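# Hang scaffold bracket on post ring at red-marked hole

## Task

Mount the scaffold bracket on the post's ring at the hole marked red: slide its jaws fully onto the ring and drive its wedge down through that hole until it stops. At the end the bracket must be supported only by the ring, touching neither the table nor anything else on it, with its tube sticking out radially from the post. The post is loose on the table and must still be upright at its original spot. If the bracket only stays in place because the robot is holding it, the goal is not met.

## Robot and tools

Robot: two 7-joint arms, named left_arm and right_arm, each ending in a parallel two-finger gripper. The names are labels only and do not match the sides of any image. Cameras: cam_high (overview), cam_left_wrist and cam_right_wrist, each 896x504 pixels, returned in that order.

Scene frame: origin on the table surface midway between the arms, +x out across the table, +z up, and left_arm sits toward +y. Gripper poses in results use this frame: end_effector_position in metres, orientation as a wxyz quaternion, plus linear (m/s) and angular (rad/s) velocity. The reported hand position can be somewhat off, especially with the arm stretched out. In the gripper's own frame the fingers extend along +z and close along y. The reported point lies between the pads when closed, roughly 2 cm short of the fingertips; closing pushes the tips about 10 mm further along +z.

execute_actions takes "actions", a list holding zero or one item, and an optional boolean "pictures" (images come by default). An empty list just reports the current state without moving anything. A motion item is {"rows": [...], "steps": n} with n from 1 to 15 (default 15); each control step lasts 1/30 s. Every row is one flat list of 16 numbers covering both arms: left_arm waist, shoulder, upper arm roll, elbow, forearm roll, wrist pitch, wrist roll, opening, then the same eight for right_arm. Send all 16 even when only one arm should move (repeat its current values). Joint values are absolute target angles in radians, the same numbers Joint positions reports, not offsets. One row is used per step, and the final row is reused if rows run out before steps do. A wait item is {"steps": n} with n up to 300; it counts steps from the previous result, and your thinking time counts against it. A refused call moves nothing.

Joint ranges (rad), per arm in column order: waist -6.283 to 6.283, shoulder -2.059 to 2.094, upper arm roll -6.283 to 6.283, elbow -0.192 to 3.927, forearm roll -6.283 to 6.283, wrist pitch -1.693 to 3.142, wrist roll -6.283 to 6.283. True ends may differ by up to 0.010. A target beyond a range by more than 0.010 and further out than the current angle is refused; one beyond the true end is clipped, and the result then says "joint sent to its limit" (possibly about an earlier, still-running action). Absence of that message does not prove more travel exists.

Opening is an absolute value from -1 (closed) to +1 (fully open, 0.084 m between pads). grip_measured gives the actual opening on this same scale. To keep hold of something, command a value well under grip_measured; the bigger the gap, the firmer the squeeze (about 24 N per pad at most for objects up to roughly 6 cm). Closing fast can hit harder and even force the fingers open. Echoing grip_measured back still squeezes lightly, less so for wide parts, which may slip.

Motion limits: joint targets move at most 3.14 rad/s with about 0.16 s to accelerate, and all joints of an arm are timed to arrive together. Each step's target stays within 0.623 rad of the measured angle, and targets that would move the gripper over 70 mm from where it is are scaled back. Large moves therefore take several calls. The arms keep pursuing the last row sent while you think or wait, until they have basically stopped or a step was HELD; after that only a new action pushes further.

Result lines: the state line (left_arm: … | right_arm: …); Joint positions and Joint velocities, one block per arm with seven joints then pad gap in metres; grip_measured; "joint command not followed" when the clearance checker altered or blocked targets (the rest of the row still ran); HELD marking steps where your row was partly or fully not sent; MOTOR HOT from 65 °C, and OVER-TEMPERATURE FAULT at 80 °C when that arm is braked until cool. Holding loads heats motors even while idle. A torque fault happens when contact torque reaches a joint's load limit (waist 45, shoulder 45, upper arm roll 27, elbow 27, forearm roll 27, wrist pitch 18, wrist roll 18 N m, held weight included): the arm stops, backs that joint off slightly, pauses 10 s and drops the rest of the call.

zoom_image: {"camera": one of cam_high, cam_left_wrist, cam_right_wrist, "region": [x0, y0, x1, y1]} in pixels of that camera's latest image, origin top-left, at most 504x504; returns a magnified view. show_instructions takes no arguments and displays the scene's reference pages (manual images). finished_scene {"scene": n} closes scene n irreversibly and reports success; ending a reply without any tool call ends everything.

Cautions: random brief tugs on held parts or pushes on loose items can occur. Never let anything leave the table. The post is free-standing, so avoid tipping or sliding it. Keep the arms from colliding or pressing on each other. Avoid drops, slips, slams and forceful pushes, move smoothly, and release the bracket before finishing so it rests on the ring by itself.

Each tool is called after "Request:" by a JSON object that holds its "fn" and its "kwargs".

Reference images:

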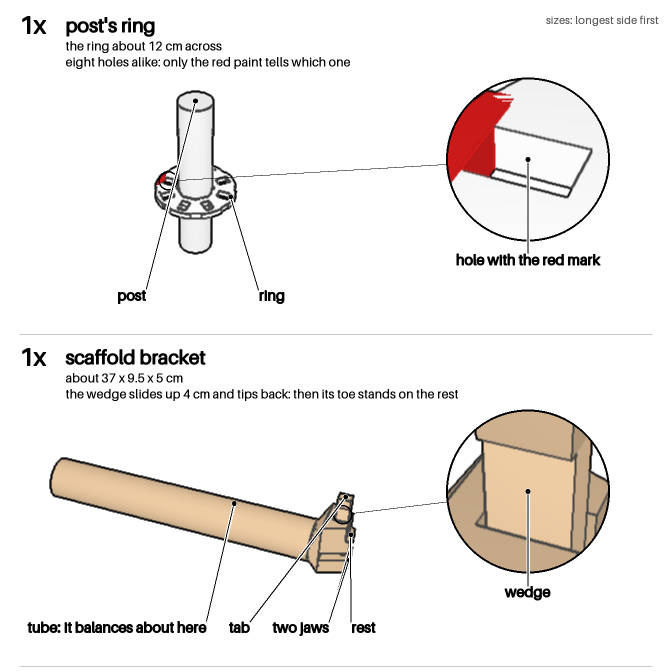

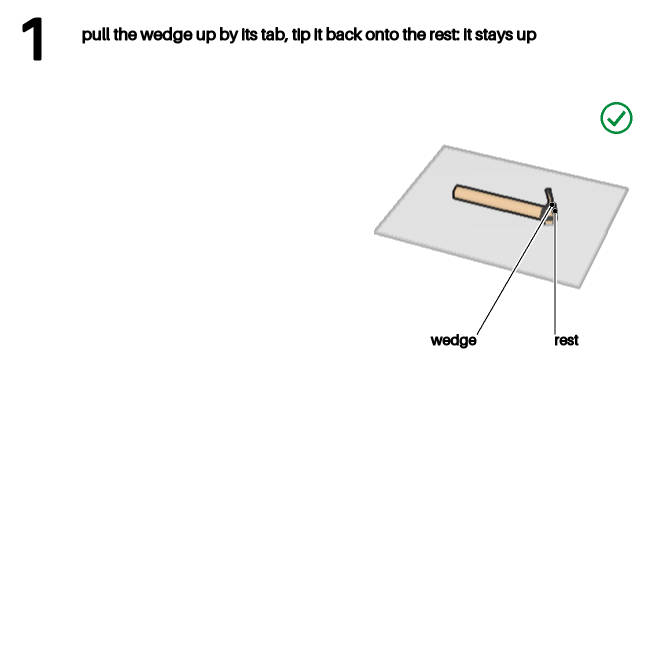

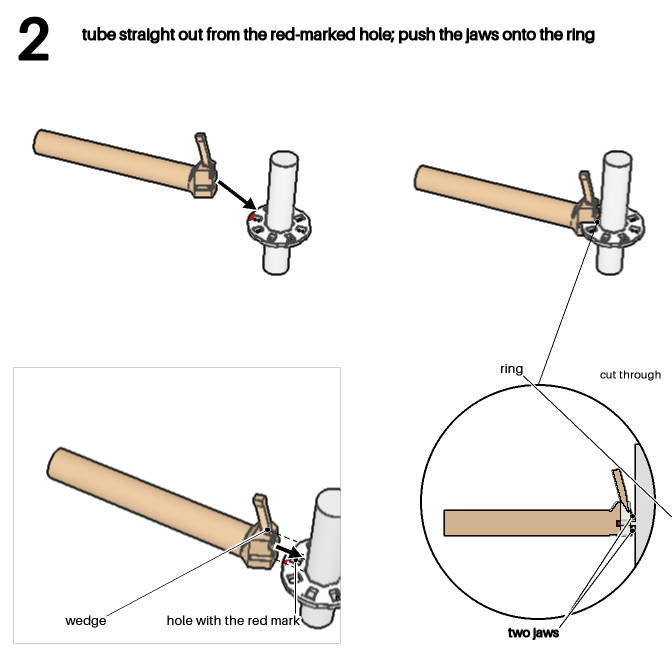

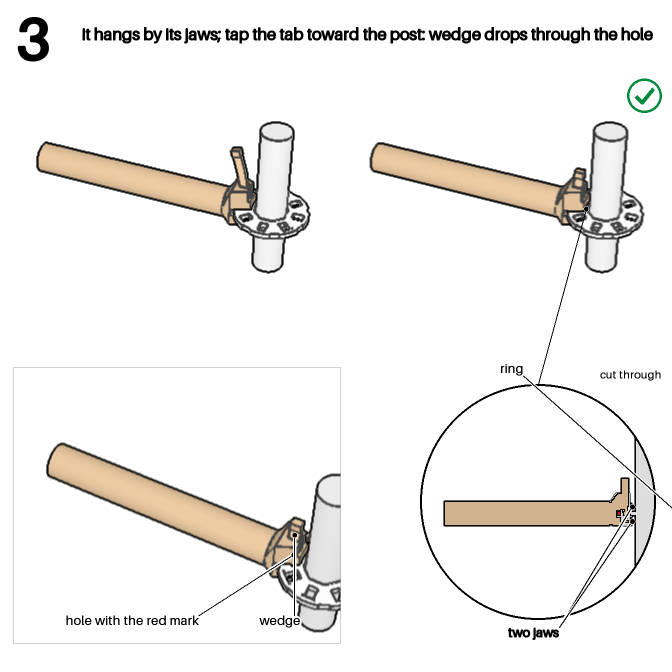

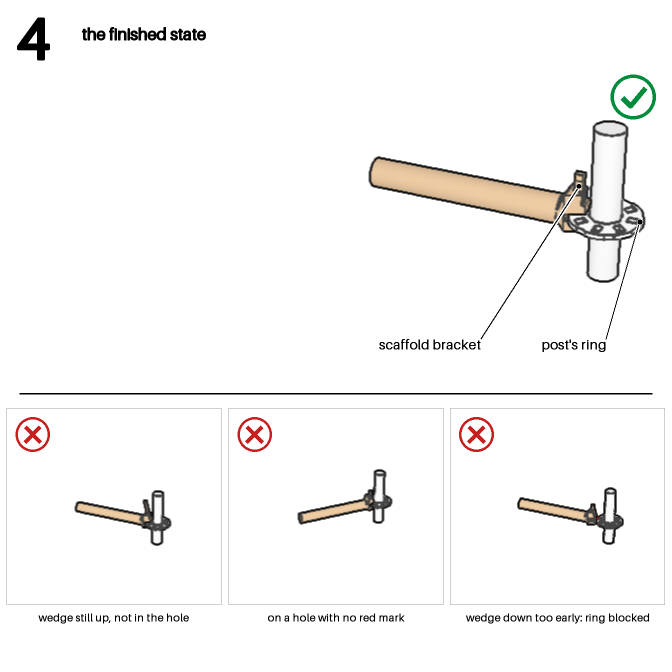

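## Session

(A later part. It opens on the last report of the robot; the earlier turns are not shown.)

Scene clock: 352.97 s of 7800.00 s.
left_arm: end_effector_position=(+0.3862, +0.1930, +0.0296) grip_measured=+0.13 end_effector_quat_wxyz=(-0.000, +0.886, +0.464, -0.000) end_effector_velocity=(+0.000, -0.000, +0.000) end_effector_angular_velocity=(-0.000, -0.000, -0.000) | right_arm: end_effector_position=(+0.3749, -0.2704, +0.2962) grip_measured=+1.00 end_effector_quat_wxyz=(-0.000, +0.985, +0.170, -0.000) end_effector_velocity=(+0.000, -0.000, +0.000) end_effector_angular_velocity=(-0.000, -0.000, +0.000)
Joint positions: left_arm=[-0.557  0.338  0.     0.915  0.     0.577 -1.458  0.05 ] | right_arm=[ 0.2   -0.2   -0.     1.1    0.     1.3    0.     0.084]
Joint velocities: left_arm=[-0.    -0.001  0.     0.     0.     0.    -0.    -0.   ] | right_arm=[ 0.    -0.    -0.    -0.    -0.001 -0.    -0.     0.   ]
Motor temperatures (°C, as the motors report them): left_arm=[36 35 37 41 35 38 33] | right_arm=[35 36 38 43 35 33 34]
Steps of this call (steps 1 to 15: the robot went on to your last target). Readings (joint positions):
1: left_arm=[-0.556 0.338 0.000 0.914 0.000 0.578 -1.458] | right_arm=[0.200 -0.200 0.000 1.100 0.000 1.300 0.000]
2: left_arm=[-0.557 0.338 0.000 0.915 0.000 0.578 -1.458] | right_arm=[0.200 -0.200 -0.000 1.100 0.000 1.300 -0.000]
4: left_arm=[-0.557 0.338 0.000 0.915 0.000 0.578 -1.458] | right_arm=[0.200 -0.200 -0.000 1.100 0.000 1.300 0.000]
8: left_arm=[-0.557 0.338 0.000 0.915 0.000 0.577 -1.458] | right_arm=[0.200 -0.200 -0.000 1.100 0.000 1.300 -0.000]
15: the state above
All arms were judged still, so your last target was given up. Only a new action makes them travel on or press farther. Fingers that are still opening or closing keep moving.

Request:
{"fn": "execute_actions", "kwargs": {"actions": [{"rows": [[-0.5566, 0.33, 0.0, 0.916, 0.0, 0.586, -1.458, -1, 0.2, -0.2, 0.0, 1.1, 0.0, 1.3, 0.0, 1], [-0.5566, 0.32, 0.0, 0.918, 0.0, 0.598, -1.458, -1, 0.2, -0.2, 0.0, 1.1, 0.0, 1.3, 0.0, 1], [-0.5566, 0.31, 0.0, 0.919, 0.0, 0.609, -1.458, -1, 0.2, -0.2, 0.0, 1.1, 0.0, 1.3, 0.0, 1], [-0.5566, 0.295, 0.0, 0.922, 0.0, 0.627, -1.465, -1, 0.2, -0.2, 0.0, 1.1, 0.0, 1.3, 0.0, 1], [-0.5566, 0.28, 0.0, 0.925, 0.0, 0.645, -1.475, -1, 0.2, -0.2, 0.0, 1.1, 0.0, 1.3, 0.0, 1], [-0.5566, 0.265, 0.0, 0.928, 0.0, 0.663, -1.49, -1, 0.2, -0.2, 0.0, 1.1, 0.0, 1.3, 0.0, 1], [-0.5566, 0.25, 0.0, 0.932, 0.0, 0.682, -1.505, -1, 0.2, -0.2, 0.0, 1.1, 0.0, 1.3, 0.0, 1], [-0.5566, 0.235, 0.0, 0.936, 0.0, 0.701, -1.52, -1, 0.2, -0.2, 0.0, 1.1, 0.0, 1.3, 0.0, 1], [-0.5566, 0.22, 0.0, 0.94, 0.0, 0.72, -1.535, -1, 0.2, -0.2, 0.0, 1.1, 0.0, 1.3, 0.0, 1], [-0.5566, 0.205, 0.0, 0.944, 0.0, 0.739, -1.55, -1, 0.2, -0.2, 0.0, 1.1, 0.0, 1.3, 0.0, 1], [-0.5566, 0.195, 0.0, 0.947, 0.0, 0.752, -1.56, -1, 0.2, -0.2, 0.0, 1.1, 0.0, 1.3, 0.0, 1], [-0.5566, 0.1855, 0.0, 0.9492, 0.0, 0.7637, -1.5708, -1, 0.2, -0.2, 0.0, 1.1, 0.0, 1.3, 0.0, 1]], "steps": 15}], "pictures": false}}

Request:
{"fn": "execute_actions", "kwargs": {"actions": [{"steps": 15}]}}

Scene clock: 370.40 s of 7800.00 s.
left_arm: end_effector_position=(+0.3885, +0.1918, +0.0963) grip_measured=+0.13 end_effector_quat_wxyz=(+0.003, +0.861, +0.508, +0.002) end_effector_velocity=(+0.005, -0.002, +0.081) end_effector_angular_velocity=(-0.013, -0.024, +0.153) | right_arm: end_effector_position=(+0.3749, -0.2704, +0.2962) grip_measured=+1.00 end_effector_quat_wxyz=(-0.000, +0.985, +0.170, -0.000) end_effector_velocity=(-0.000, +0.000, -0.000) end_effector_angular_velocity=(+0.001, +0.000, +0.002)
Joint positions: left_arm=[-0.557  0.195  0.     0.949 -0.     0.746 -1.558  0.05 ] | right_arm=[ 0.2   -0.2    0.     1.1   -0.     1.3   -0.     0.084]
Joint velocities: left_arm=[ 0.001 -0.159  0.001  0.054  0.001  0.185 -0.152  0.   ] | right_arm=[ 0.001 -0.    -0.    -0.     0.001  0.    -0.001 -0.   ]
Motor temperatures (°C, as the motors report them): left_arm=[36 36 37 42 35 38 33] | right_arm=[35 36 38 43 35 33 34]
Steps of this call (steps 1 to 90: nothing new was sent; then 13.93 s passed at rest; steps 91 to 105: all 15 steps of this action). Readings (joint positions):
91: left_arm=[-0.557 0.337 -0.000 0.915 0.000 0.578 -1.458] | right_arm=[0.200 -0.200 0.000 1.100 0.000 1.300 0.000]
92: left_arm=[-0.557 0.336 0.000 0.915 0.000 0.580 -1.458] | right_arm=[0.200 -0.200 0.000 1.100 -0.000 1.300 -0.000]
94: left_arm=[-0.556 0.327 0.000 0.915 0.000 0.592 -1.458] | right_arm=[0.200 -0.200 0.000 1.100 0.000 1.300 -0.000]
98: left_arm=[-0.556 0.283 0.000 0.924 -0.000 0.643 -1.479] | right_arm=[0.200 -0.200 0.000 1.100 -0.000 1.300 -0.000]
105: the state above

Scene clock: 370.90 s of 7800.00 s.
left_arm: end_effector_position=(+0.3860, +0.1930, +0.0995) grip_measured=+0.13 end_effector_quat_wxyz=(-0.001, +0.858, +0.513, -0.000) end_effector_velocity=(+0.001, -0.000, +0.001) end_effector_angular_velocity=(-0.002, -0.002, +0.001) | right_arm: end_effector_position=(+0.3749, -0.2704, +0.2962) grip_measured=+1.00 end_effector_quat_wxyz=(-0.000, +0.985, +0.170, -0.000) end_effector_velocity=(+0.000, -0.000, +0.000) end_effector_angular_velocity=(-0.000, -0.001, -0.002)
Joint positions: left_arm=[-0.557  0.186  0.     0.949 -0.     0.764 -1.571  0.05 ] | right_arm=[ 0.2   -0.2   -0.     1.1    0.     1.3   -0.     0.084]
Joint velocities: left_arm=[ 0.001 -0.002 -0.001  0.002 -0.001  0.001 -0.001  0.   ] | right_arm=[-0.001 -0.     0.     0.    -0.001 -0.     0.001 -0.   ]
Motor temperatures (°C, as the motors report them): left_arm=[36 36 37 42 35 38 33] | right_arm=[35 36 38 43 35 33 34]
Steps of this call (steps 1 to 15: the robot went on to your last target). Readings (joint positions):
1: left_arm=[-0.557 0.191 0.000 0.950 -0.000 0.752 -1.562] | right_arm=[0.200 -0.200 0.000 1.100 -0.000 1.300 0.000]
2: left_arm=[-0.557 0.189 0.000 0.950 -0.000 0.755 -1.565] | right_arm=[0.200 -0.200 0.000 1.100 0.000 1.300 -0.000]
4: left_arm=[-0.557 0.188 0.000 0.949 0.000 0.760 -1.568] | right_arm=[0.200 -0.200 -0.000 1.100 -0.000 1.300 0.000]
8: left_arm=[-0.557 0.187 -0.000 0.948 0.000 0.763 -1.570] | right_arm=[0.200 -0.200 -0.000 1.100 -0.000 1.300 -0.000]
15: the state above

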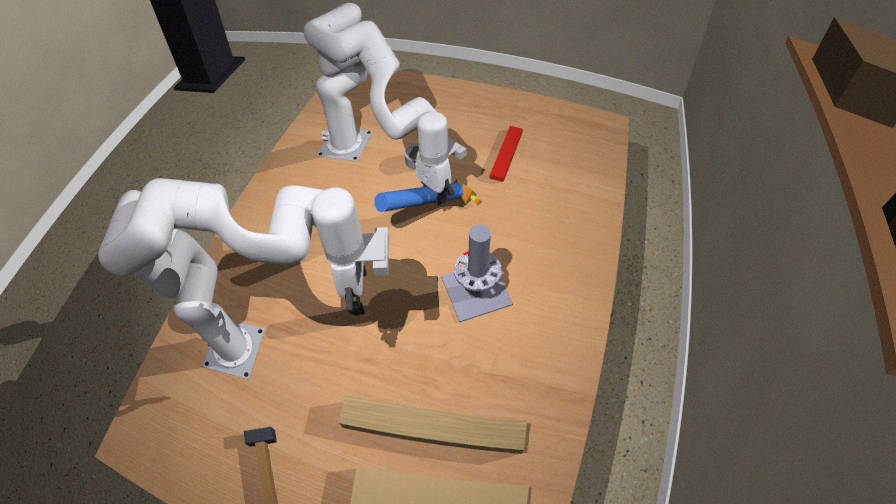

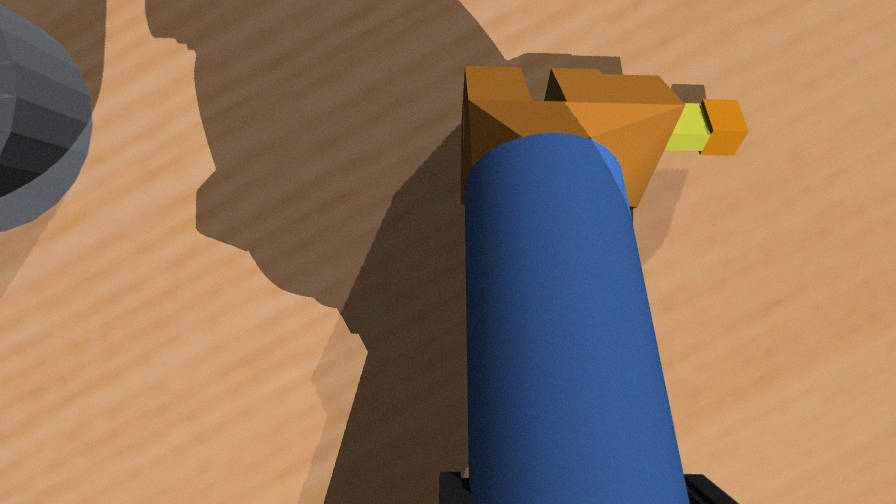

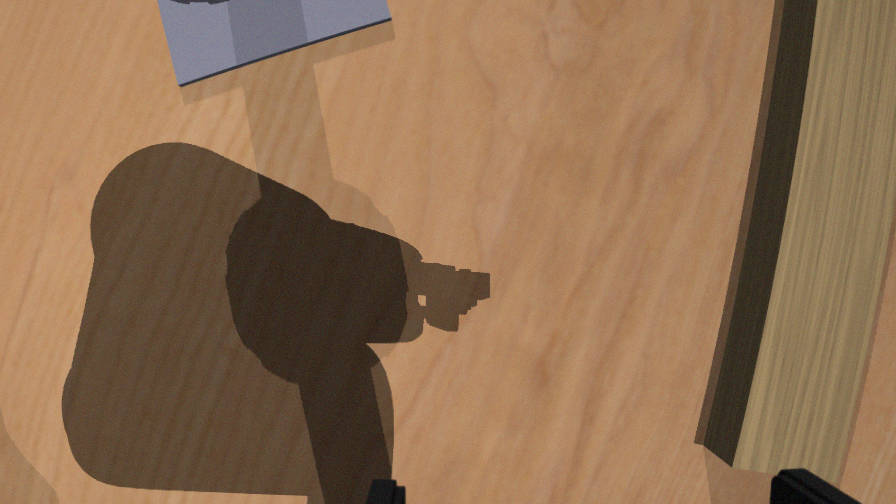

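Request:
{"fn": "execute_actions", "kwargs": {"actions": [{"rows": [[-0.5566, 0.195, 0.0, 0.947, 0.0, 0.752, -1.5708, -1, 0.2, -0.2, 0.0, 1.1, 0.0, 1.3, 0.0, 1], [-0.5566, 0.205, 0.0, 0.944, 0.0, 0.739, -1.5708, -1, 0.2, -0.2, 0.0, 1.1, 0.0, 1.3, 0.0, 1], [-0.5566, 0.22, 0.0, 0.94, 0.0, 0.72, -1.5708, -1, 0.2, -0.2, 0.0, 1.1, 0.0, 1.3, 0.0, 1], [-0.5566, 0.23, 0.0, 0.937, 0.0, 0.707, -1.5708, -1, 0.2, -0.2, 0.0, 1.1, 0.0, 1.3, 0.0, 1], [-0.5566, 0.24, 0.0, 0.935, 0.0, 0.695, -1.5708, -1, 0.2, -0.2, 0.0, 1.1, 0.0, 1.3, 0.0, 1], [-0.5566, 0.25, 0.0, 0.932, 0.0, 0.682, -1.5708, -1, 0.2, -0.2, 0.0, 1.1, 0.0, 1.3, 0.0, 1], [-0.5566, 0.265, 0.0, 0.928, 0.0, 0.663, -1.5708, -1, 0.2, -0.2, 0.0, 1.1, 0.0, 1.3, 0.0, 1], [-0.5566, 0.28, 0.0, 0.925, 0.0, 0.645, -1.5708, -1, 0.2, -0.2, 0.0, 1.1, 0.0, 1.3, 0.0, 1], [-0.5566, 0.29, 0.0, 0.923, 0.0, 0.633, -1.5708, -1, 0.2, -0.2, 0.0, 1.1, 0.0, 1.3, 0.0, 1], [-0.5566, 0.30, 0.0, 0.921, 0.0, 0.621, -1.5708, -1, 0.2, -0.2, 0.0, 1.1, 0.0, 1.3, 0.0, 1], [-0.5566, 0.31, 0.0, 0.919, 0.0, 0.609, -1.5708, -1, 0.2, -0.2, 0.0, 1.1, 0.0, 1.3, 0.0, 1], [-0.5566, 0.32, 0.0, 0.918, 0.0, 0.598, -1.5708, -1, 0.2, -0.2, 0.0, 1.1, 0.0, 1.3, 0.0, 1], [-0.5566, 0.328, 0.0, 0.9165, 0.0, 0.5885, -1.5708, -1, 0.2, -0.2, 0.0, 1.1, 0.0, 1.3, 0.0, 1], [-0.5566, 0.334, 0.0, 0.9155, 0.0, 0.5815, -1.5708, -1, 0.2, -0.2, 0.0, 1.1, 0.0, 1.3, 0.0, 1], [-0.5566, 0.3374, 0.0, 0.9151, 0.0, 0.5777, -1.5708, -1, 0.2, -0.2, 0.0, 1.1, 0.0, 1.3, 0.0, 1]], "steps": 15}], "pictures": false}}

Request:
{"fn": "execute_actions", "kwargs": {"actions": [{"steps": 15}]}}

Scene clock: 446.03 s of 7800.00 s.
left_arm: end_effector_position=(+0.3859, +0.1936, +0.0389) grip_measured=+0.13 end_effector_quat_wxyz=(-0.002, +0.858, +0.514, -0.001) end_effector_velocity=(-0.008, +0.006, -0.116) end_effector_angular_velocity=(+0.008, +0.014, +0.005) | right_arm: end_effector_position=(+0.3749, -0.2704, +0.2962) grip_measured=+1.00 end_effector_quat_wxyz=(-0.000, +0.985, +0.170, -0.000) end_effector_velocity=(-0.000, +0.001, -0.000) end_effector_angular_velocity=(-0.000, +0.000, +0.002)
Joint positions: left_arm=[-0.556  0.316  0.001  0.917  0.     0.605 -1.571  0.05 ] | right_arm=[ 0.2   -0.2   -0.     1.1    0.     1.3   -0.     0.084]
Joint velocities: left_arm=[ 0.001  0.256  0.003 -0.048 -0.001 -0.288 -0.001 -0.   ] | right_arm=[ 0.001  0.     0.     0.    -0.    -0.    -0.001 -0.   ]
Motor temperatures (°C, as the motors report them): left_arm=[36 36 37 44 35 38 33] | right_arm=[35 36 38 44 35 33 34]
Steps of this call (steps 1 to 15: the robot went on to your last target; steps 16 to 90: nothing new was sent; then 71.63 s passed at rest; steps 91 to 105: all 15 steps of this action). Readings (joint positions):
91: left_arm=[-0.557 0.186 -0.000 0.949 -0.000 0.763 -1.571] | right_arm=[0.200 -0.200 0.000 1.100 0.000 1.300 0.000]
92: left_arm=[-0.557 0.187 0.000 0.949 -0.000 0.761 -1.571] | right_arm=[0.200 -0.200 0.000 1.100 -0.000 1.300 -0.000]
94: left_arm=[-0.557 0.197 -0.000 0.948 0.000 0.745 -1.571] | right_arm=[0.200 -0.200 0.000 1.100 -0.000 1.300 0.000]
98: left_arm=[-0.557 0.236 -0.001 0.938 0.000 0.696 -1.571] | right_arm=[0.200 -0.200 0.000 1.100 0.000 1.300 0.000]
105: the state above

Scene clock: 446.53 s of 7800.00 s.
left_arm: end_effector_position=(+0.3881, +0.1925, +0.0323) grip_measured=+0.13 end_effector_quat_wxyz=(+0.002, +0.858, +0.514, +0.001) end_effector_velocity=(+0.004, -0.004, -0.002) end_effector_angular_velocity=(-0.004, -0.010, -0.009) | right_arm: end_effector_position=(+0.3749, -0.2704, +0.2962) grip_measured=+1.00 end_effector_quat_wxyz=(-0.000, +0.985, +0.170, -0.000) end_effector_velocity=(+0.000, -0.000, -0.001) end_effector_angular_velocity=(-0.000, +0.002, -0.001)
Joint positions: left_arm=[-0.556  0.334  0.001  0.917  0.     0.578 -1.571  0.05 ] | right_arm=[ 0.2   -0.2    0.     1.1    0.     1.3    0.     0.084]
Joint velocities: left_arm=[-0.001  0.012 -0.002  0.008  0.003 -0.015  0.004  0.   ] | right_arm=[-0.001  0.001  0.    -0.     0.    -0.    -0.     0.   ]
Motor temperatures (°C, as the motors report them): left_arm=[36 36 37 44 35 38 33] | right_arm=[35 36 38 44 35 33 34]
Steps of this call (steps 1 to 15: the robot went on to your last target). Readings (joint positions):
1: left_arm=[-0.556 0.324 0.001 0.916 0.000 0.597 -1.571] | right_arm=[0.200 -0.200 0.000 1.100 -0.000 1.300 0.000]
2: left_arm=[-0.556 0.329 0.001 0.915 0.000 0.591 -1.571] | right_arm=[0.200 -0.200 0.000 1.100 -0.000 1.300 0.000]
4: left_arm=[-0.556 0.331 0.001 0.917 -0.000 0.585 -1.571] | right_arm=[0.200 -0.200 -0.000 1.100 -0.000 1.300 0.000]
8: left_arm=[-0.556 0.333 0.001 0.917 -0.000 0.581 -1.571] | right_arm=[0.200 -0.200 0.000 1.100 0.000 1.300 0.000]
15: the state above

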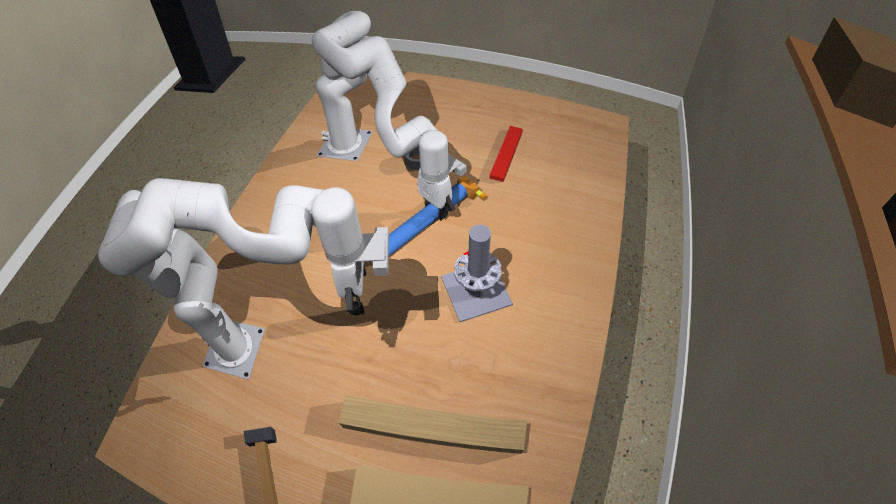

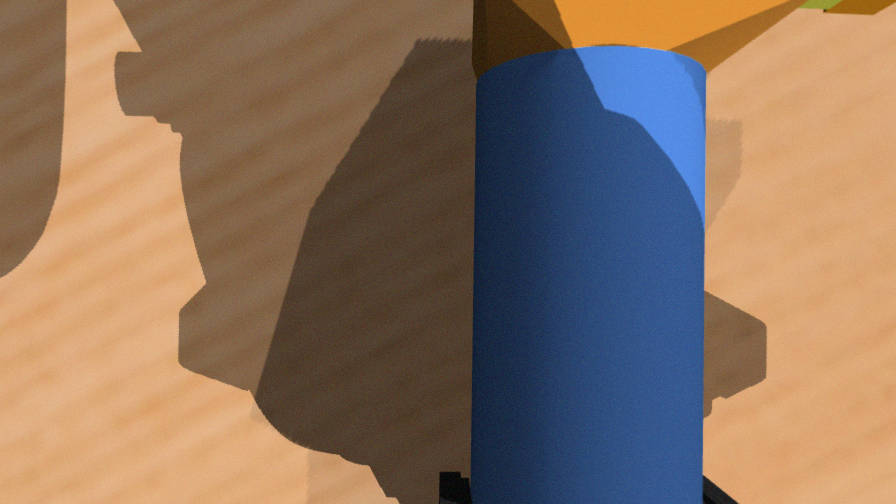

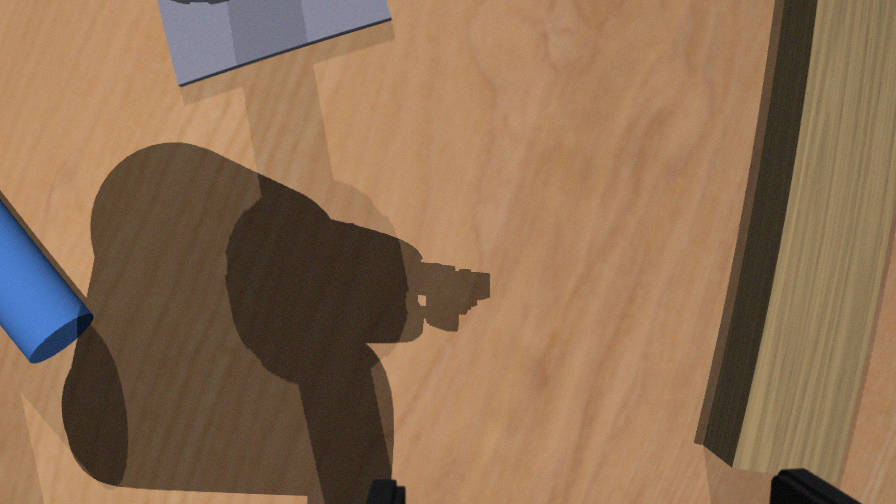

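Request:
{"fn": "execute_actions", "kwargs": {"actions": [{"rows": [[-0.5566, 0.3374, 0.0, 0.9151, 0.0, 0.5777, -1.5708, 0.6, 0.2, -0.2, 0.0, 1.1, 0.0, 1.3, 0.0, 1], [-0.5566, 0.3374, 0.0, 0.9151, 0.0, 0.5777, -1.5708, 0.6, 0.2, -0.2, 0.0, 1.1, 0.0, 1.3, 0.0, 1], [-0.5566, 0.3374, 0.0, 0.9151, 0.0, 0.5777, -1.5708, 0.6, 0.2, -0.2, 0.0, 1.1, 0.0, 1.3, 0.0, 1], [-0.5566, 0.3374, 0.0, 0.9151, 0.0, 0.5777, -1.5708, 0.6, 0.2, -0.2, 0.0, 1.1, 0.0, 1.3, 0.0, 1], [-0.5566, 0.3374, 0.0, 0.9151, 0.0, 0.5777, -1.5708, 0.6, 0.2, -0.2, 0.0, 1.1, 0.0, 1.3, 0.0, 1], [-0.5566, 0.3374, 0.0, 0.9151, 0.0, 0.5777, -1.5708, 0.6, 0.2, -0.2, 0.0, 1.1, 0.0, 1.3, 0.0, 1], [-0.5566, 0.3374, 0.0, 0.9151, 0.0, 0.5777, -1.5708, 0.6, 0.2, -0.2, 0.0, 1.1, 0.0, 1.3, 0.0, 1], [-0.5145, 0.347, 0.0, 0.9165, 0.0, 0.5695, -1.52, 0.6, 0.2, -0.2, 0.0, 1.1, 0.0, 1.3, 0.0, 1]], "steps": 15}], "pictures": false}}

Request:
{"fn": "execute_actions", "kwargs": {"actions": [{"rows": [[-0.5145, 0.347, 0.0, 0.9165, 0.0, 0.5695, -1.52, 0.6, 0.2, -0.2, 0.0, 1.1, 0.0, 1.3, 0.0, 1], [-0.5145, 0.347, 0.0, 0.9165, 0.0, 0.5695, -1.52, 0.6, 0.2, -0.2, 0.0, 1.1, 0.0, 1.3, 0.0, 1], [-0.5145, 0.347, 0.0, 0.9165, 0.0, 0.5695, -1.52, 0.6, 0.2, -0.2, 0.0, 1.1, 0.0, 1.3, 0.0, 1], [-0.5145, 0.347, 0.0, 0.9165, 0.0, 0.5695, -1.52, 0.6, 0.2, -0.2, 0.0, 1.1, 0.0, 1.3, 0.0, 1], [-0.5145, 0.347, 0.0, 0.9165, 0.0, 0.5695, -1.52, 0.45, 0.2, -0.2, 0.0, 1.1, 0.0, 1.3, 0.0, 1], [-0.5145, 0.347, 0.0, 0.9165, 0.0, 0.5695, -1.52, 0.3, 0.2, -0.2, 0.0, 1.1, 0.0, 1.3, 0.0, 1], [-0.5145, 0.347, 0.0, 0.9165, 0.0, 0.5695, -1.52, 0.2, 0.2, -0.2, 0.0, 1.1, 0.0, 1.3, 0.0, 1], [-0.5145, 0.347, 0.0, 0.9165, 0.0, 0.5695, -1.52, 0.1, 0.2, -0.2, 0.0, 1.1, 0.0, 1.3, 0.0, 1], [-0.5145, 0.347, 0.0, 0.9165, 0.0, 0.5695, -1.52, 0.0, 0.2, -0.2, 0.0, 1.1, 0.0, 1.3, 0.0, 1], [-0.5145, 0.347, 0.0, 0.9165, 0.0, 0.5695, -1.52, -0.3, 0.2, -0.2, 0.0, 1.1, 0.0, 1.3, 0.0, 1], [-0.5145, 0.347, 0.0, 0.9165, 0.0, 0.5695, -1.52, -1, 0.2, -0.2, 0.0, 1.1, 0.0, 1.3, 0.0, 1]], "steps": 15}], "pictures": false}}

Request:
{"fn": "execute_actions", "kwargs": {"actions": [{"rows": [[-0.5145, 0.347, 0.0, 0.9165, 0.0, 0.5695, -1.52, -1, 0.2, -0.2, 0.0, 1.1, 0.0, 1.3, 0.0, 1], [-0.5145, 0.344, 0.0, 0.917, 0.0, 0.573, -1.52, -1, 0.2, -0.2, 0.0, 1.1, 0.0, 1.3, 0.0, 1], [-0.5145, 0.341, 0.0, 0.9174, 0.0, 0.5764, -1.52, -1, 0.2, -0.2, 0.0, 1.1, 0.0, 1.3, 0.0, 1], [-0.5145, 0.338, 0.0, 0.9178, 0.0, 0.5798, -1.52, -1, 0.2, -0.2, 0.0, 1.1, 0.0, 1.3, 0.0, 1], [-0.5145, 0.334, 0.0, 0.9184, 0.0, 0.5844, -1.52, -1, 0.2, -0.2, 0.0, 1.1, 0.0, 1.3, 0.0, 1], [-0.5145, 0.330, 0.0, 0.919, 0.0, 0.589, -1.52, -1, 0.2, -0.2, 0.0, 1.1, 0.0, 1.3, 0.0, 1], [-0.5145, 0.326, 0.0, 0.9196, 0.0, 0.5936, -1.52, -1, 0.2, -0.2, 0.0, 1.1, 0.0, 1.3, 0.0, 1], [-0.5145, 0.322, 0.0, 0.9202, 0.0, 0.5982, -1.52, -1, 0.2, -0.2, 0.0, 1.1, 0.0, 1.3, 0.0, 1], [-0.5145, 0.318, 0.0, 0.9208, 0.0, 0.6028, -1.52, -1, 0.2, -0.2, 0.0, 1.1, 0.0, 1.3, 0.0, 1], [-0.5145, 0.314, 0.0, 0.9214, 0.0, 0.6074, -1.52, -1, 0.2, -0.2, 0.0, 1.1, 0.0, 1.3, 0.0, 1], [-0.5145, 0.310, 0.0, 0.922, 0.0, 0.612, -1.52, -1, 0.2, -0.2, 0.0, 1.1, 0.0, 1.3, 0.0, 1], [-0.5145, 0.306, 0.0, 0.9227, 0.0, 0.6167, -1.52, -1, 0.2, -0.2, 0.0, 1.1, 0.0, 1.3, 0.0, 1], [-0.5145, 0.302, 0.0, 0.9234, 0.0, 0.6214, -1.52, -1, 0.2, -0.2, 0.0, 1.1, 0.0, 1.3, 0.0, 1], [-0.5145, 0.298, 0.0, 0.924, 0.0, 0.626, -1.52, -1, 0.2, -0.2, 0.0, 1.1, 0.0, 1.3, 0.0, 1], [-0.5145, 0.295, 0.0, 0.9245, 0.0, 0.6295, -1.52, -1, 0.2, -0.2, 0.0, 1.1, 0.0, 1.3, 0.0, 1]], "steps": 15}], "pictures": false}}

Request:
{"fn": "execute_actions", "kwargs": {"actions": [{"steps": 20}]}}

Scene clock: 489.80 s of 7800.00 s.
left_arm: end_effector_position=(+0.3949, +0.2115, +0.0256) grip_measured=+0.59 end_effector_quat_wxyz=(-0.002, +0.859, +0.512, -0.001) end_effector_velocity=(+0.010, -0.001, +0.005) end_effector_angular_velocity=(-0.018, -0.020, -0.046) | right_arm: end_effector_position=(+0.3749, -0.2704, +0.2962) grip_measured=+1.00 end_effector_quat_wxyz=(-0.000, +0.985, +0.170, -0.000) end_effector_velocity=(-0.000, +0.001, -0.000) end_effector_angular_velocity=(+0.000, +0.000, +0.001)
Joint positions: left_arm=[-0.517  0.348  0.003  0.915 -0.     0.571 -1.525  0.069] | right_arm=[ 0.2   -0.2    0.     1.1    0.     1.3    0.     0.084]
Joint velocities: left_arm=[ 0.032  0.001 -0.024  0.012  0.001 -0.014  0.055  0.   ] | right_arm=[ 0.002 -0.     0.    -0.     0.    -0.     0.     0.   ]
Motor temperatures (°C, as the motors report them): left_arm=[36 35 37 39 35 38 33] | right_arm=[35 36 38 44 35 33 34]
Steps of this call (steps 1 to 15: the robot went on to your last target; steps 16 to 90: nothing new was sent; then 39.77 s passed at rest; steps 91 to 105: all 15 steps of this action). Readings (joint positions):
91: left_arm=[-0.557 0.337 0.000 0.915 0.000 0.577 -1.571] | right_arm=[0.200 -0.200 -0.000 1.100 0.000 1.300 -0.000]
92: left_arm=[-0.557 0.339 -0.001 0.913 -0.000 0.579 -1.571] | right_arm=[0.200 -0.200 0.000 1.100 0.000 1.300 -0.000]
94: left_arm=[-0.558 0.344 -0.003 0.905 -0.000 0.582 -1.571] | right_arm=[0.200 -0.200 0.000 1.100 0.000 1.300 -0.000]
98: left_arm=[-0.558 0.343 -0.002 0.908 -0.000 0.581 -1.571] | right_arm=[0.200 -0.200 0.000 1.100 -0.000 1.300 -0.000]
105: the state above

Scene clock: 490.30 s of 7800.00 s.
left_arm: end_effector_position=(+0.3963, +0.2097, +0.0270) grip_measured=+0.13 end_effector_quat_wxyz=(+0.001, +0.861, +0.509, +0.000) end_effector_velocity=(+0.000, +0.000, +0.000) end_effector_angular_velocity=(+0.000, +0.000, -0.000) | right_arm: end_effector_position=(+0.3749, -0.2704, +0.2962) grip_measured=+1.00 end_effector_quat_wxyz=(-0.000, +0.985, +0.170, -0.000) end_effector_velocity=(+0.000, -0.000, +0.000) end_effector_angular_velocity=(+0.000, -0.000, -0.000)
Joint positions: left_arm=[-0.515  0.347 -0.001  0.917 -0.     0.569 -1.52   0.05 ] | right_arm=[ 0.2   -0.2    0.     1.1   -0.     1.3    0.     0.084]
Joint velocities: left_arm=[ 0.001 -0.    -0.001 -0.     0.     0.     0.     0.   ] | right_arm=[-0.001  0.    -0.     0.     0.     0.    -0.001 -0.   ]
Motor temperatures (°C, as the motors report them): left_arm=[36 35 37 39 35 38 33] | right_arm=[35 36 38 44 35 33 34]
Steps of this call (steps 1 to 15: all 15 steps of this action). Readings (joint positions):
1: left_arm=[-0.516 0.348 0.002 0.915 -0.000 0.571 -1.523] | right_arm=[0.200 -0.200 0.000 1.100 0.000 1.300 0.000]
2: left_arm=[-0.516 0.347 0.001 0.916 -0.000 0.570 -1.522] | right_arm=[0.200 -0.200 0.000 1.100 -0.000 1.300 -0.000]
4: left_arm=[-0.516 0.347 -0.001 0.916 0.000 0.570 -1.521] | right_arm=[0.200 -0.200 0.000 1.100 -0.000 1.300 0.000]
8: left_arm=[-0.515 0.347 -0.001 0.917 -0.000 0.569 -1.520] | right_arm=[0.200 -0.200 -0.000 1.100 0.000 1.300 0.000]
15: the state above

Scene clock: 490.80 s of 7800.00 s.
left_arm: end_effector_position=(+0.3961, +0.2103, +0.0437) grip_measured=+0.13 end_effector_quat_wxyz=(-0.001, +0.860, +0.510, -0.000) end_effector_velocity=(+0.011, -0.008, +0.063) end_effector_angular_velocity=(-0.017, -0.032, -0.003) | right_arm: end_effector_position=(+0.3749, -0.2704, +0.2962) grip_measured=+1.00 end_effector_quat_wxyz=(-0.000, +0.985, +0.170, -0.000) end_effector_velocity=(+0.000, -0.001, -0.000) end_effector_angular_velocity=(+0.000, +0.000, -0.002)
Joint positions: left_arm=[-0.514  0.307  0.     0.922  0.     0.616 -1.52   0.05 ] | right_arm=[ 0.2   -0.2   -0.     1.1   -0.     1.3   -0.     0.084]
Joint velocities: left_arm=[-0.002 -0.129 -0.002  0.034 -0.001  0.127 -0.    -0.   ] | right_arm=[-0.001  0.    -0.001  0.     0.     0.    -0.    -0.   ]
Motor temperatures (°C, as the motors report them): left_arm=[36 35 37 39 35 38 33] | right_arm=[35 36 38 44 35 33 34]
Steps of this call (steps 1 to 15: all 15 steps of this action). Readings (joint positions):
1: left_arm=[-0.515 0.347 -0.001 0.917 -0.000 0.569 -1.520] | right_arm=[0.200 -0.200 -0.000 1.100 -0.000 1.300 -0.000]
2: left_arm=[-0.515 0.347 -0.001 0.917 -0.000 0.569 -1.520] | right_arm=[0.200 -0.200 0.000 1.100 0.000 1.300 0.000]
4: left_arm=[-0.515 0.345 -0.000 0.917 0.000 0.572 -1.520] | right_arm=[0.200 -0.200 -0.000 1.100 0.000 1.300 -0.000]
8: left_arm=[-0.514 0.337 0.001 0.912 0.000 0.588 -1.520] | right_arm=[0.200 -0.200 0.000 1.100 0.000 1.300 0.000]
15: the state above

Scene clock: 491.47 s of 7800.00 s.
left_arm: end_effector_position=(+0.3965, +0.2101, +0.0493) grip_measured=+0.13 end_effector_quat_wxyz=(-0.000, +0.860, +0.510, -0.000) end_effector_velocity=(-0.000, +0.001, -0.000) end_effector_angular_velocity=(+0.001, +0.001, +0.001) | right_arm: end_effector_position=(+0.3749, -0.2704, +0.2962) grip_measured=+1.00 end_effector_quat_wxyz=(-0.000, +0.985, +0.170, -0.000) end_effector_velocity=(+0.000, -0.000, +0.000) end_effector_angular_velocity=(+0.000, -0.001, +0.001)
Joint positions: left_arm=[-0.514  0.295 -0.     0.924 -0.     0.63  -1.52   0.05 ] | right_arm=[ 0.2   -0.2    0.     1.1   -0.     1.3   -0.     0.084]
Joint velocities: left_arm=[ 0.001 -0.    -0.    -0.001  0.001  0.    -0.001 -0.   ] | right_arm=[-0.001 -0.     0.     0.    -0.    -0.    -0.002 -0.   ]
Motor temperatures (°C, as the motors report them): left_arm=[36 35 37 39 35 38 33] | right_arm=[35 36 38 44 35 33 34]
Steps of this call (steps 1 to 20: the robot went on to your last target). Readings (joint positions):
1: left_arm=[-0.514 0.303 -0.000 0.923 -0.000 0.620 -1.520] | right_arm=[0.200 -0.200 0.000 1.100 -0.000 1.300 0.000]
2: left_arm=[-0.514 0.300 -0.000 0.924 -0.000 0.623 -1.520] | right_arm=[0.200 -0.200 0.000 1.100 0.000 1.300 -0.000]
4: left_arm=[-0.514 0.297 0.000 0.924 0.000 0.627 -1.520] | right_arm=[0.200 -0.200 0.000 1.100 -0.000 1.300 0.000]
8: left_arm=[-0.514 0.296 0.000 0.924 -0.000 0.629 -1.520] | right_arm=[0.200 -0.200 -0.000 1.100 0.000 1.300 -0.000]
20: the state above

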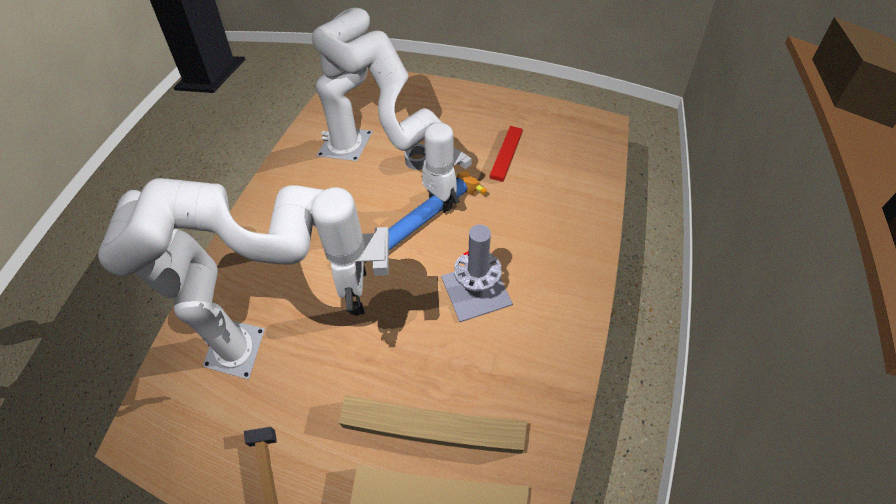

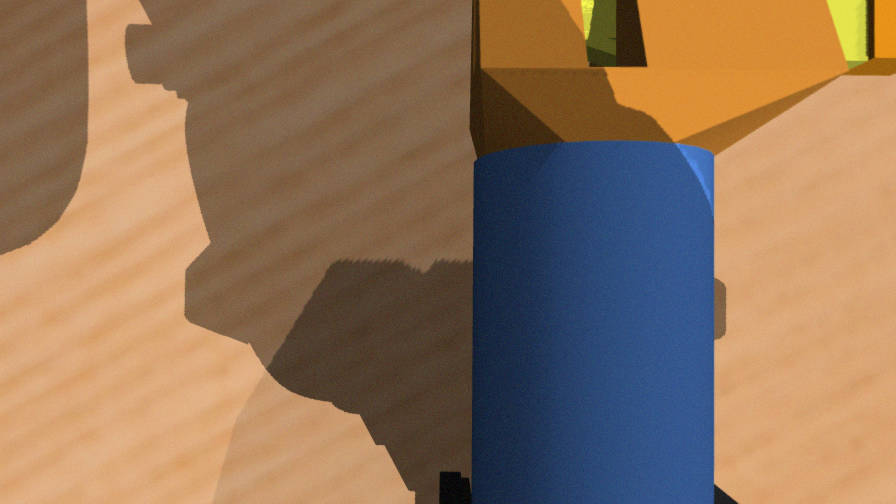

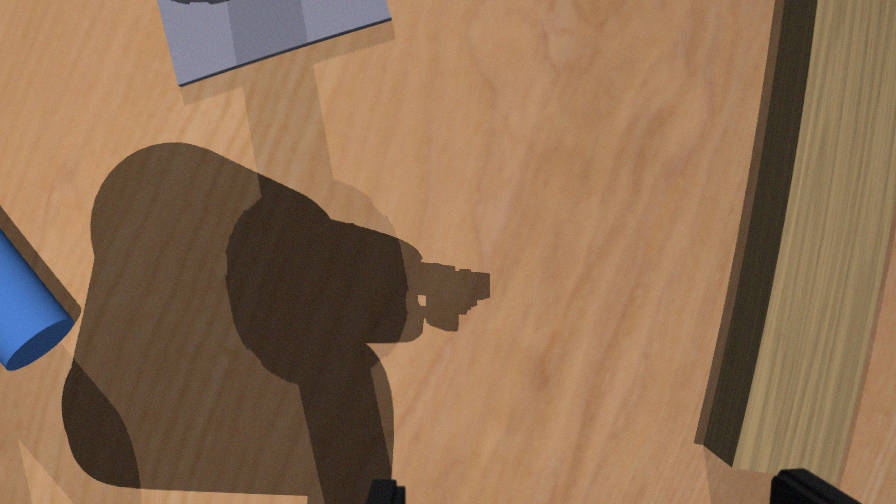

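Request:
{"fn": "execute_actions", "kwargs": {"actions": [{"rows": [[-0.520, 0.2947, 0.0, 0.929, 0.0, 0.6343, -1.5215, -1, 0.2, -0.2, 0.0, 1.1, 0.0, 1.3, 0.0, 1], [-0.530, 0.2942, 0.0, 0.9374, 0.0, 0.6432, -1.524, -1, 0.2, -0.2, 0.0, 1.1, 0.0, 1.3, 0.0, 1], [-0.544, 0.2934, 0.0, 0.949, 0.0, 0.6556, -1.5276, -1, 0.2, -0.2, 0.0, 1.1, 0.0, 1.3, 0.0, 1], [-0.560, 0.2926, 0.0, 0.9623, 0.0, 0.6697, -1.5317, -1, 0.2, -0.2, 0.0, 1.1, 0.0, 1.3, 0.0, 1], [-0.577, 0.2917, 0.0, 0.9764, 0.0, 0.6847, -1.536, -1, 0.2, -0.2, 0.0, 1.1, 0.0, 1.3, 0.0, 1], [-0.595, 0.2907, 0.0, 0.9914, 0.0, 0.7007, -1.5408, -1, 0.2, -0.2, 0.0, 1.1, 0.0, 1.3, 0.0, 1], [-0.613, 0.2898, 0.0, 1.0063, 0.0, 0.7165, -1.5454, -1, 0.2, -0.2, 0.0, 1.1, 0.0, 1.3, 0.0, 1], [-0.631, 0.2888, 0.0, 1.0213, 0.0, 0.7325, -1.55, -1, 0.2, -0.2, 0.0, 1.1, 0.0, 1.3, 0.0, 1], [-0.649, 0.2879, 0.0, 1.0363, 0.0, 0.7484, -1.5547, -1, 0.2, -0.2, 0.0, 1.1, 0.0, 1.3, 0.0, 1], [-0.666, 0.287, 0.0, 1.0504, 0.0, 0.7634, -1.559, -1, 0.2, -0.2, 0.0, 1.1, 0.0, 1.3, 0.0, 1], [-0.682, 0.2862, 0.0, 1.0637, 0.0, 0.7775, -1.5632, -1, 0.2, -0.2, 0.0, 1.1, 0.0, 1.3, 0.0, 1], [-0.696, 0.2854, 0.0, 1.0753, 0.0, 0.7899, -1.5668, -1, 0.2, -0.2, 0.0, 1.1, 0.0, 1.3, 0.0, 1], [-0.706, 0.2849, 0.0, 1.0836, 0.0, 0.7987, -1.5694, -1, 0.2, -0.2, 0.0, 1.1, 0.0, 1.3, 0.0, 1], [-0.7115, 0.2846, 0.0, 1.0882, 0.0, 0.8036, -1.5708, -1, 0.2, -0.2, 0.0, 1.1, 0.0, 1.3, 0.0, 1]], "steps": 15}], "pictures": false}}

Request:
{"fn": "execute_actions", "kwargs": {"actions": [{"rows": [[-0.7115, 0.281, 0.0, 1.076, 0.0, 0.782, -1.5708, -1, 0.2, -0.2, 0.0, 1.1, 0.0, 1.3, 0.0, 1], [-0.7115, 0.2745, 0.0, 1.055, 0.0, 0.744, -1.5708, -1, 0.2, -0.2, 0.0, 1.1, 0.0, 1.3, 0.0, 1], [-0.7115, 0.2655, 0.0, 1.025, 0.0, 0.690, -1.5708, -1, 0.2, -0.2, 0.0, 1.1, 0.0, 1.3, 0.0, 1], [-0.7115, 0.2555, 0.0, 0.992, 0.0, 0.631, -1.5708, -1, 0.2, -0.2, 0.0, 1.1, 0.0, 1.3, 0.0, 1], [-0.7115, 0.2450, 0.0, 0.9575, 0.0, 0.569, -1.5708, -1, 0.2, -0.2, 0.0, 1.1, 0.0, 1.3, 0.0, 1], [-0.7115, 0.2345, 0.0, 0.923, 0.0, 0.507, -1.5708, -1, 0.2, -0.2, 0.0, 1.1, 0.0, 1.3, 0.0, 1], [-0.7115, 0.2240, 0.0, 0.888, 0.0, 0.445, -1.5708, -1, 0.2, -0.2, 0.0, 1.1, 0.0, 1.3, 0.0, 1], [-0.7115, 0.2135, 0.0, 0.8535, 0.0, 0.383, -1.5708, -1, 0.2, -0.2, 0.0, 1.1, 0.0, 1.3, 0.0, 1], [-0.7115, 0.2030, 0.0, 0.819, 0.0, 0.320, -1.5708, -1, 0.2, -0.2, 0.0, 1.1, 0.0, 1.3, 0.0, 1], [-0.7115, 0.1925, 0.0, 0.784, 0.0, 0.258, -1.5708, -1, 0.2, -0.2, 0.0, 1.1, 0.0, 1.3, 0.0, 1], [-0.7115, 0.1820, 0.0, 0.7495, 0.0, 0.196, -1.5708, -1, 0.2, -0.2, 0.0, 1.1, 0.0, 1.3, 0.0, 1], [-0.7115, 0.1715, 0.0, 0.715, 0.0, 0.134, -1.5708, -1, 0.2, -0.2, 0.0, 1.1, 0.0, 1.3, 0.0, 1], [-0.7115, 0.1610, 0.0, 0.6805, 0.0, 0.072, -1.5708, -1, 0.2, -0.2, 0.0, 1.1, 0.0, 1.3, 0.0, 1], [-0.7115, 0.1505, 0.0, 0.646, 0.0, 0.010, -1.5708, -1, 0.2, -0.2, 0.0, 1.1, 0.0, 1.3, 0.0, 1], [-0.7115, 0.1401, 0.0, 0.6113, 0.0, -0.0524, -1.5708, -1, 0.2, -0.2, 0.0, 1.1, 0.0, 1.3, 0.0, 1]], "steps": 15}], "pictures": false}}

Request:
{"fn": "execute_actions", "kwargs": {"actions": [{"rows": [[-0.7115, 0.150, 0.0, 0.590, 0.0, -0.122, -1.5708, -1, 0.23, -0.19, 0.0, 1.095, 0.0, 1.285, -0.007, 1], [-0.7115, 0.165, 0.0, 0.572, 0.0, -0.192, -1.5708, -1, 0.27, -0.176, 0.0, 1.089, 0.0, 1.265, -0.017, 1], [-0.7115, 0.185, 0.0, 0.558, 0.0, -0.262, -1.5708, -1, 0.31, -0.163, 0.0, 1.083, 0.0, 1.246, -0.026, 1], [-0.7115, 0.208, 0.0, 0.546, 0.0, -0.335, -1.5708, -1, 0.35, -0.149, 0.0, 1.077, 0.0, 1.226, -0.036, 1], [-0.7115, 0.233, 0.0, 0.535, 0.0, -0.410, -1.5708, -1, 0.39, -0.135, 0.0, 1.0705, 0.0, 1.206, -0.045, 1], [-0.7115, 0.259, 0.0, 0.524, 0.0, -0.485, -1.5708, -1, 0.43, -0.122, 0.0, 1.064, 0.0, 1.186, -0.055, 1], [-0.7115, 0.286, 0.0, 0.514, 0.0, -0.560, -1.5708, -1, 0.47, -0.108, 0.0, 1.058, 0.0, 1.166, -0.064, 1], [-0.7115, 0.313, 0.0, 0.505, 0.0, -0.635, -1.5708, -1, 0.51, -0.094, 0.0, 1.052, 0.0, 1.146, -0.074, 1], [-0.7115, 0.340, 0.0, 0.496, 0.0, -0.710, -1.5708, -1, 0.55, -0.081, 0.0, 1.046, 0.0, 1.127, -0.083, 1], [-0.7115, 0.368, 0.0, 0.488, 0.0, -0.785, -1.5708, -1, 0.59, -0.067, 0.0, 1.0395, 0.0, 1.107, -0.093, 1], [-0.7115, 0.396, 0.0, 0.480, 0.0, -0.858, -1.5708, -1, 0.63, -0.054, 0.0, 1.033, 0.0, 1.087, -0.102, 1], [-0.7115, 0.422, 0.0, 0.473, 0.0, -0.926, -1.5708, -1, 0.67, -0.040, 0.0, 1.027, 0.0, 1.067, -0.112, 1], [-0.7115, 0.446, 0.0, 0.467, 0.0, -0.988, -1.5708, -1, 0.70, -0.030, 0.0, 1.022, 0.0, 1.052, -0.119, 1], [-0.7115, 0.464, 0.0, 0.463, 0.0, -1.034, -1.5708, -1, 0.725, -0.021, 0.0, 1.0185, 0.0, 1.040, -0.125, 1], [-0.7115, 0.4751, 0.0, 0.4605, 0.0, -1.0619, -1.5708, -1, 0.7412, -0.0157, 0.0, 1.016, 0.0, 1.0318, -0.129, 1]], "steps": 15}], "pictures": false}}

Request:
{"fn": "execute_actions", "kwargs": {"actions": [{"steps": 20}]}}

Scene clock: 611.97 s of 7800.00 s.
left_arm: end_effector_position=(+0.3781, +0.1201, +0.0941) grip_measured=+0.13 end_effector_quat_wxyz=(+0.002, +0.892, +0.451, +0.000) end_effector_velocity=(-0.063, -0.179, +0.092) end_effector_angular_velocity=(-0.016, -0.009, -0.275) | right_arm: end_effector_position=(+0.3749, -0.2704, +0.2962) grip_measured=+1.00 end_effector_quat_wxyz=(-0.000, +0.985, +0.170, -0.000) end_effector_velocity=(+0.000, -0.001, -0.000) end_effector_angular_velocity=(-0.000, -0.000, -0.003)
Joint positions: left_arm=[-0.688  0.285 -0.004  1.068 -0.     0.779 -1.564  0.05 ] | right_arm=[ 0.2   -0.2   -0.     1.1   -0.     1.3    0.     0.084]
Joint velocities: left_arm=[-0.337 -0.023 -0.022  0.274 -0.002  0.28  -0.081  0.   ] | right_arm=[-0.002  0.    -0.     0.    -0.    -0.     0.001  0.   ]
Motor temperatures (°C, as the motors report them): left_arm=[36 37 37 44 35 38 33] | right_arm=[35 36 38 44 35 33 34]
Steps of this call (steps 1 to 15: the robot went on to your last target; steps 16 to 140: nothing new was sent; then 115.33 s passed at rest; steps 141 to 155: all 15 steps of this action). Readings (joint positions):
141: left_arm=[-0.515 0.295 0.000 0.925 -0.000 0.630 -1.520] | right_arm=[0.200 -0.200 0.000 1.100 -0.000 1.300 0.000]
142: left_arm=[-0.516 0.295 0.000 0.925 0.000 0.631 -1.520] | right_arm=[0.200 -0.200 0.000 1.100 0.000 1.300 -0.000]
144: left_arm=[-0.525 0.295 0.003 0.933 0.000 0.641 -1.523] | right_arm=[0.200 -0.200 0.000 1.100 -0.000 1.300 0.000]
148: left_arm=[-0.574 0.292 0.002 0.974 0.000 0.684 -1.536] | right_arm=[0.200 -0.200 -0.000 1.100 0.000 1.300 0.000]
155: the state above

Scene clock: 612.47 s of 7800.00 s.
left_arm: end_effector_position=(+0.3797, +0.1060, +0.0906) grip_measured=+0.13 end_effector_quat_wxyz=(+0.158, +0.881, +0.438, +0.078) end_effector_velocity=(-0.020, +0.013, +0.034) end_effector_angular_velocity=(-0.670, -0.885, -0.001) | right_arm: end_effector_position=(+0.3749, -0.2704, +0.2962) grip_measured=+1.00 end_effector_quat_wxyz=(-0.000, +0.985, +0.170, -0.000) end_effector_velocity=(+0.000, -0.000, +0.000) end_effector_angular_velocity=(+0.001, -0.000, -0.002)
Joint positions: left_arm=[-0.711  0.186 -0.     0.762  0.     0.221 -1.571  0.05 ] | right_arm=[ 0.2   -0.2    0.     1.1   -0.     1.3   -0.     0.084]
Joint velocities: left_arm=[-0.003 -0.31   0.001 -1.003 -0.001 -1.803 -0.001 -0.   ] | right_arm=[-0.001  0.    -0.     0.001  0.001 -0.     0.     0.   ]
Motor temperatures (°C, as the motors report them): left_arm=[36 37 37 44 35 38 33] | right_arm=[35 36 38 44 35 33 34]
Steps of this call (steps 1 to 15: all 15 steps of this action). Readings (joint positions):
1: left_arm=[-0.697 0.284 -0.005 1.076 -0.000 0.787 -1.566] | right_arm=[0.200 -0.200 -0.000 1.100 -0.000 1.300 0.000]
2: left_arm=[-0.703 0.283 -0.005 1.078 -0.000 0.788 -1.568] | right_arm=[0.200 -0.200 0.000 1.100 0.000 1.300 -0.000]
4: left_arm=[-0.708 0.278 -0.003 1.066 -0.000 0.763 -1.569] | right_arm=[0.200 -0.200 -0.000 1.100 0.000 1.300 0.000]
8: left_arm=[-0.708 0.254 0.003 0.981 0.000 0.616 -1.571] | right_arm=[0.200 -0.200 0.000 1.100 -0.000 1.300 -0.000]
15: the state above

Scene clock: 612.97 s of 7800.00 s.
left_arm: end_effector_position=(+0.3807, +0.1054, +0.0937) grip_measured=+0.13 end_effector_quat_wxyz=(+0.393, +0.804, +0.400, +0.196) end_effector_velocity=(-0.027, +0.020, +0.028) end_effector_angular_velocity=(-0.642, -0.849, +0.000) | right_arm: end_effector_position=(+0.3181, -0.1178, +0.2306) grip_measured=+1.00 end_effector_quat_wxyz=(+0.000, +0.921, +0.390, -0.001) end_effector_velocity=(-0.225, +0.345, -0.163) end_effector_angular_velocity=(+0.002, -0.001, +1.125)
Joint positions: left_arm=[-0.711  0.378  0.     0.489  0.    -0.799 -1.571  0.05 ] | right_arm=[ 0.57  -0.074  0.001  1.042  0.     1.117 -0.088  0.084]
Joint velocities: left_arm=[-0.     0.761  0.    -0.224 -0.001 -2.049  0.     0.   ] | right_arm=[ 0.915  0.31  -0.005 -0.14  -0.    -0.452 -0.216  0.   ]
Motor temperatures (°C, as the motors report them): left_arm=[36 37 37 44 35 38 33] | right_arm=[35 36 38 44 35 33 34]
Steps of this call (steps 1 to 15: all 15 steps of this action). Readings (joint positions):
1: left_arm=[-0.711 0.176 -0.000 0.728 0.000 0.161 -1.571] | right_arm=[0.200 -0.200 -0.000 1.100 -0.000 1.300 -0.000]
2: left_arm=[-0.711 0.167 -0.000 0.696 0.000 0.099 -1.571] | right_arm=[0.204 -0.199 -0.001 1.100 -0.000 1.298 -0.001]
4: left_arm=[-0.711 0.159 0.000 0.638 -0.000 -0.027 -1.571] | right_arm=[0.234 -0.189 -0.005 1.096 -0.000 1.281 -0.009]
8: left_arm=[-0.711 0.202 0.000 0.566 0.000 -0.298 -1.571] | right_arm=[0.354 -0.147 0.002 1.076 0.000 1.224 -0.036]
15: the state above

Scene clock: 613.63 s of 7800.00 s.
left_arm: end_effector_position=(+0.3744, +0.1101, +0.1002) grip_measured=+0.13 end_effector_quat_wxyz=(+0.448, +0.775, +0.386, +0.223) end_effector_velocity=(-0.001, +0.001, -0.002) end_effector_angular_velocity=(+0.001, +0.003, +0.000) | right_arm: end_effector_position=(+0.2701, -0.0579, +0.2002) grip_measured=+1.00 end_effector_quat_wxyz=(-0.000, +0.875, +0.484, +0.000) end_effector_velocity=(-0.002, +0.001, -0.001) end_effector_angular_velocity=(-0.002, +0.001, +0.005)
Joint positions: left_arm=[-0.712  0.475 -0.     0.461  0.    -1.062 -1.571  0.05 ] | right_arm=[ 0.741 -0.016 -0.     1.016 -0.     1.032 -0.129  0.084]
Joint velocities: left_arm=[-0.     0.002 -0.    -0.004 -0.    -0.003 -0.     0.   ] | right_arm=[ 0.004  0.002  0.002 -0.001 -0.    -0.001  0.001 -0.   ]
Motor temperatures (°C, as the motors report them): left_arm=[36 37 37 44 35 38 33] | right_arm=[35 36 38 44 35 33 34]
Steps of this call (steps 1 to 20: the robot went on to your last target). Readings (joint positions):
1: left_arm=[-0.711 0.402 0.000 0.482 -0.000 -0.865 -1.571] | right_arm=[0.601 -0.063 0.001 1.038 0.000 1.102 -0.095]
2: left_arm=[-0.711 0.424 0.000 0.476 0.000 -0.922 -1.571] | right_arm=[0.631 -0.053 0.001 1.033 0.000 1.087 -0.102]
4: left_arm=[-0.711 0.453 0.000 0.467 -0.000 -0.997 -1.571] | right_arm=[0.688 -0.034 0.002 1.024 0.000 1.059 -0.116]
8: left_arm=[-0.711 0.470 -0.000 0.463 0.000 -1.048 -1.571] | right_arm=[0.732 -0.019 0.003 1.017 0.000 1.038 -0.126]
20: the state above

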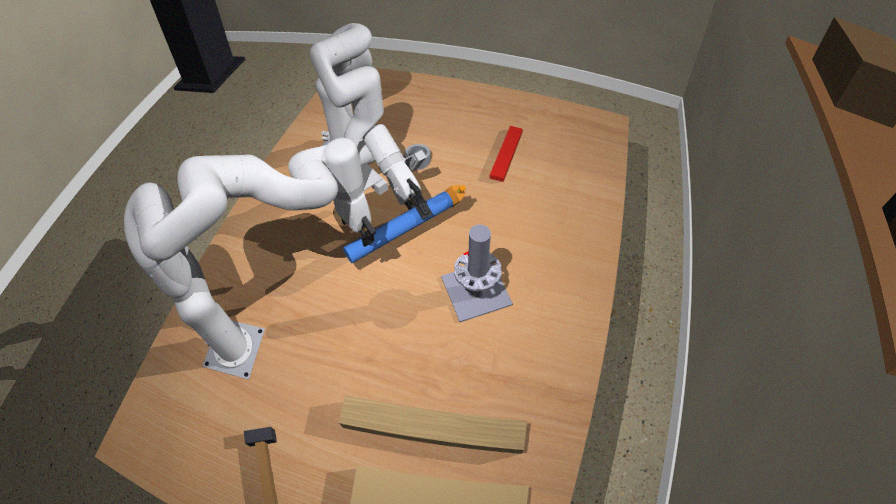

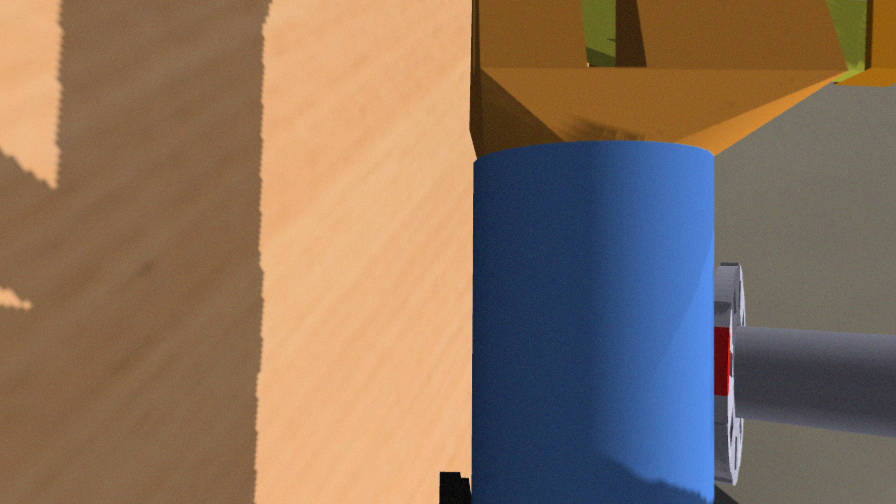

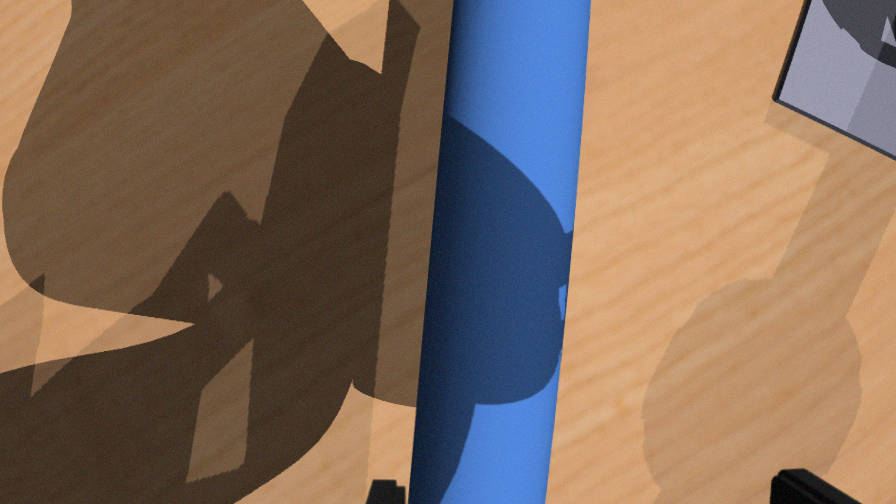

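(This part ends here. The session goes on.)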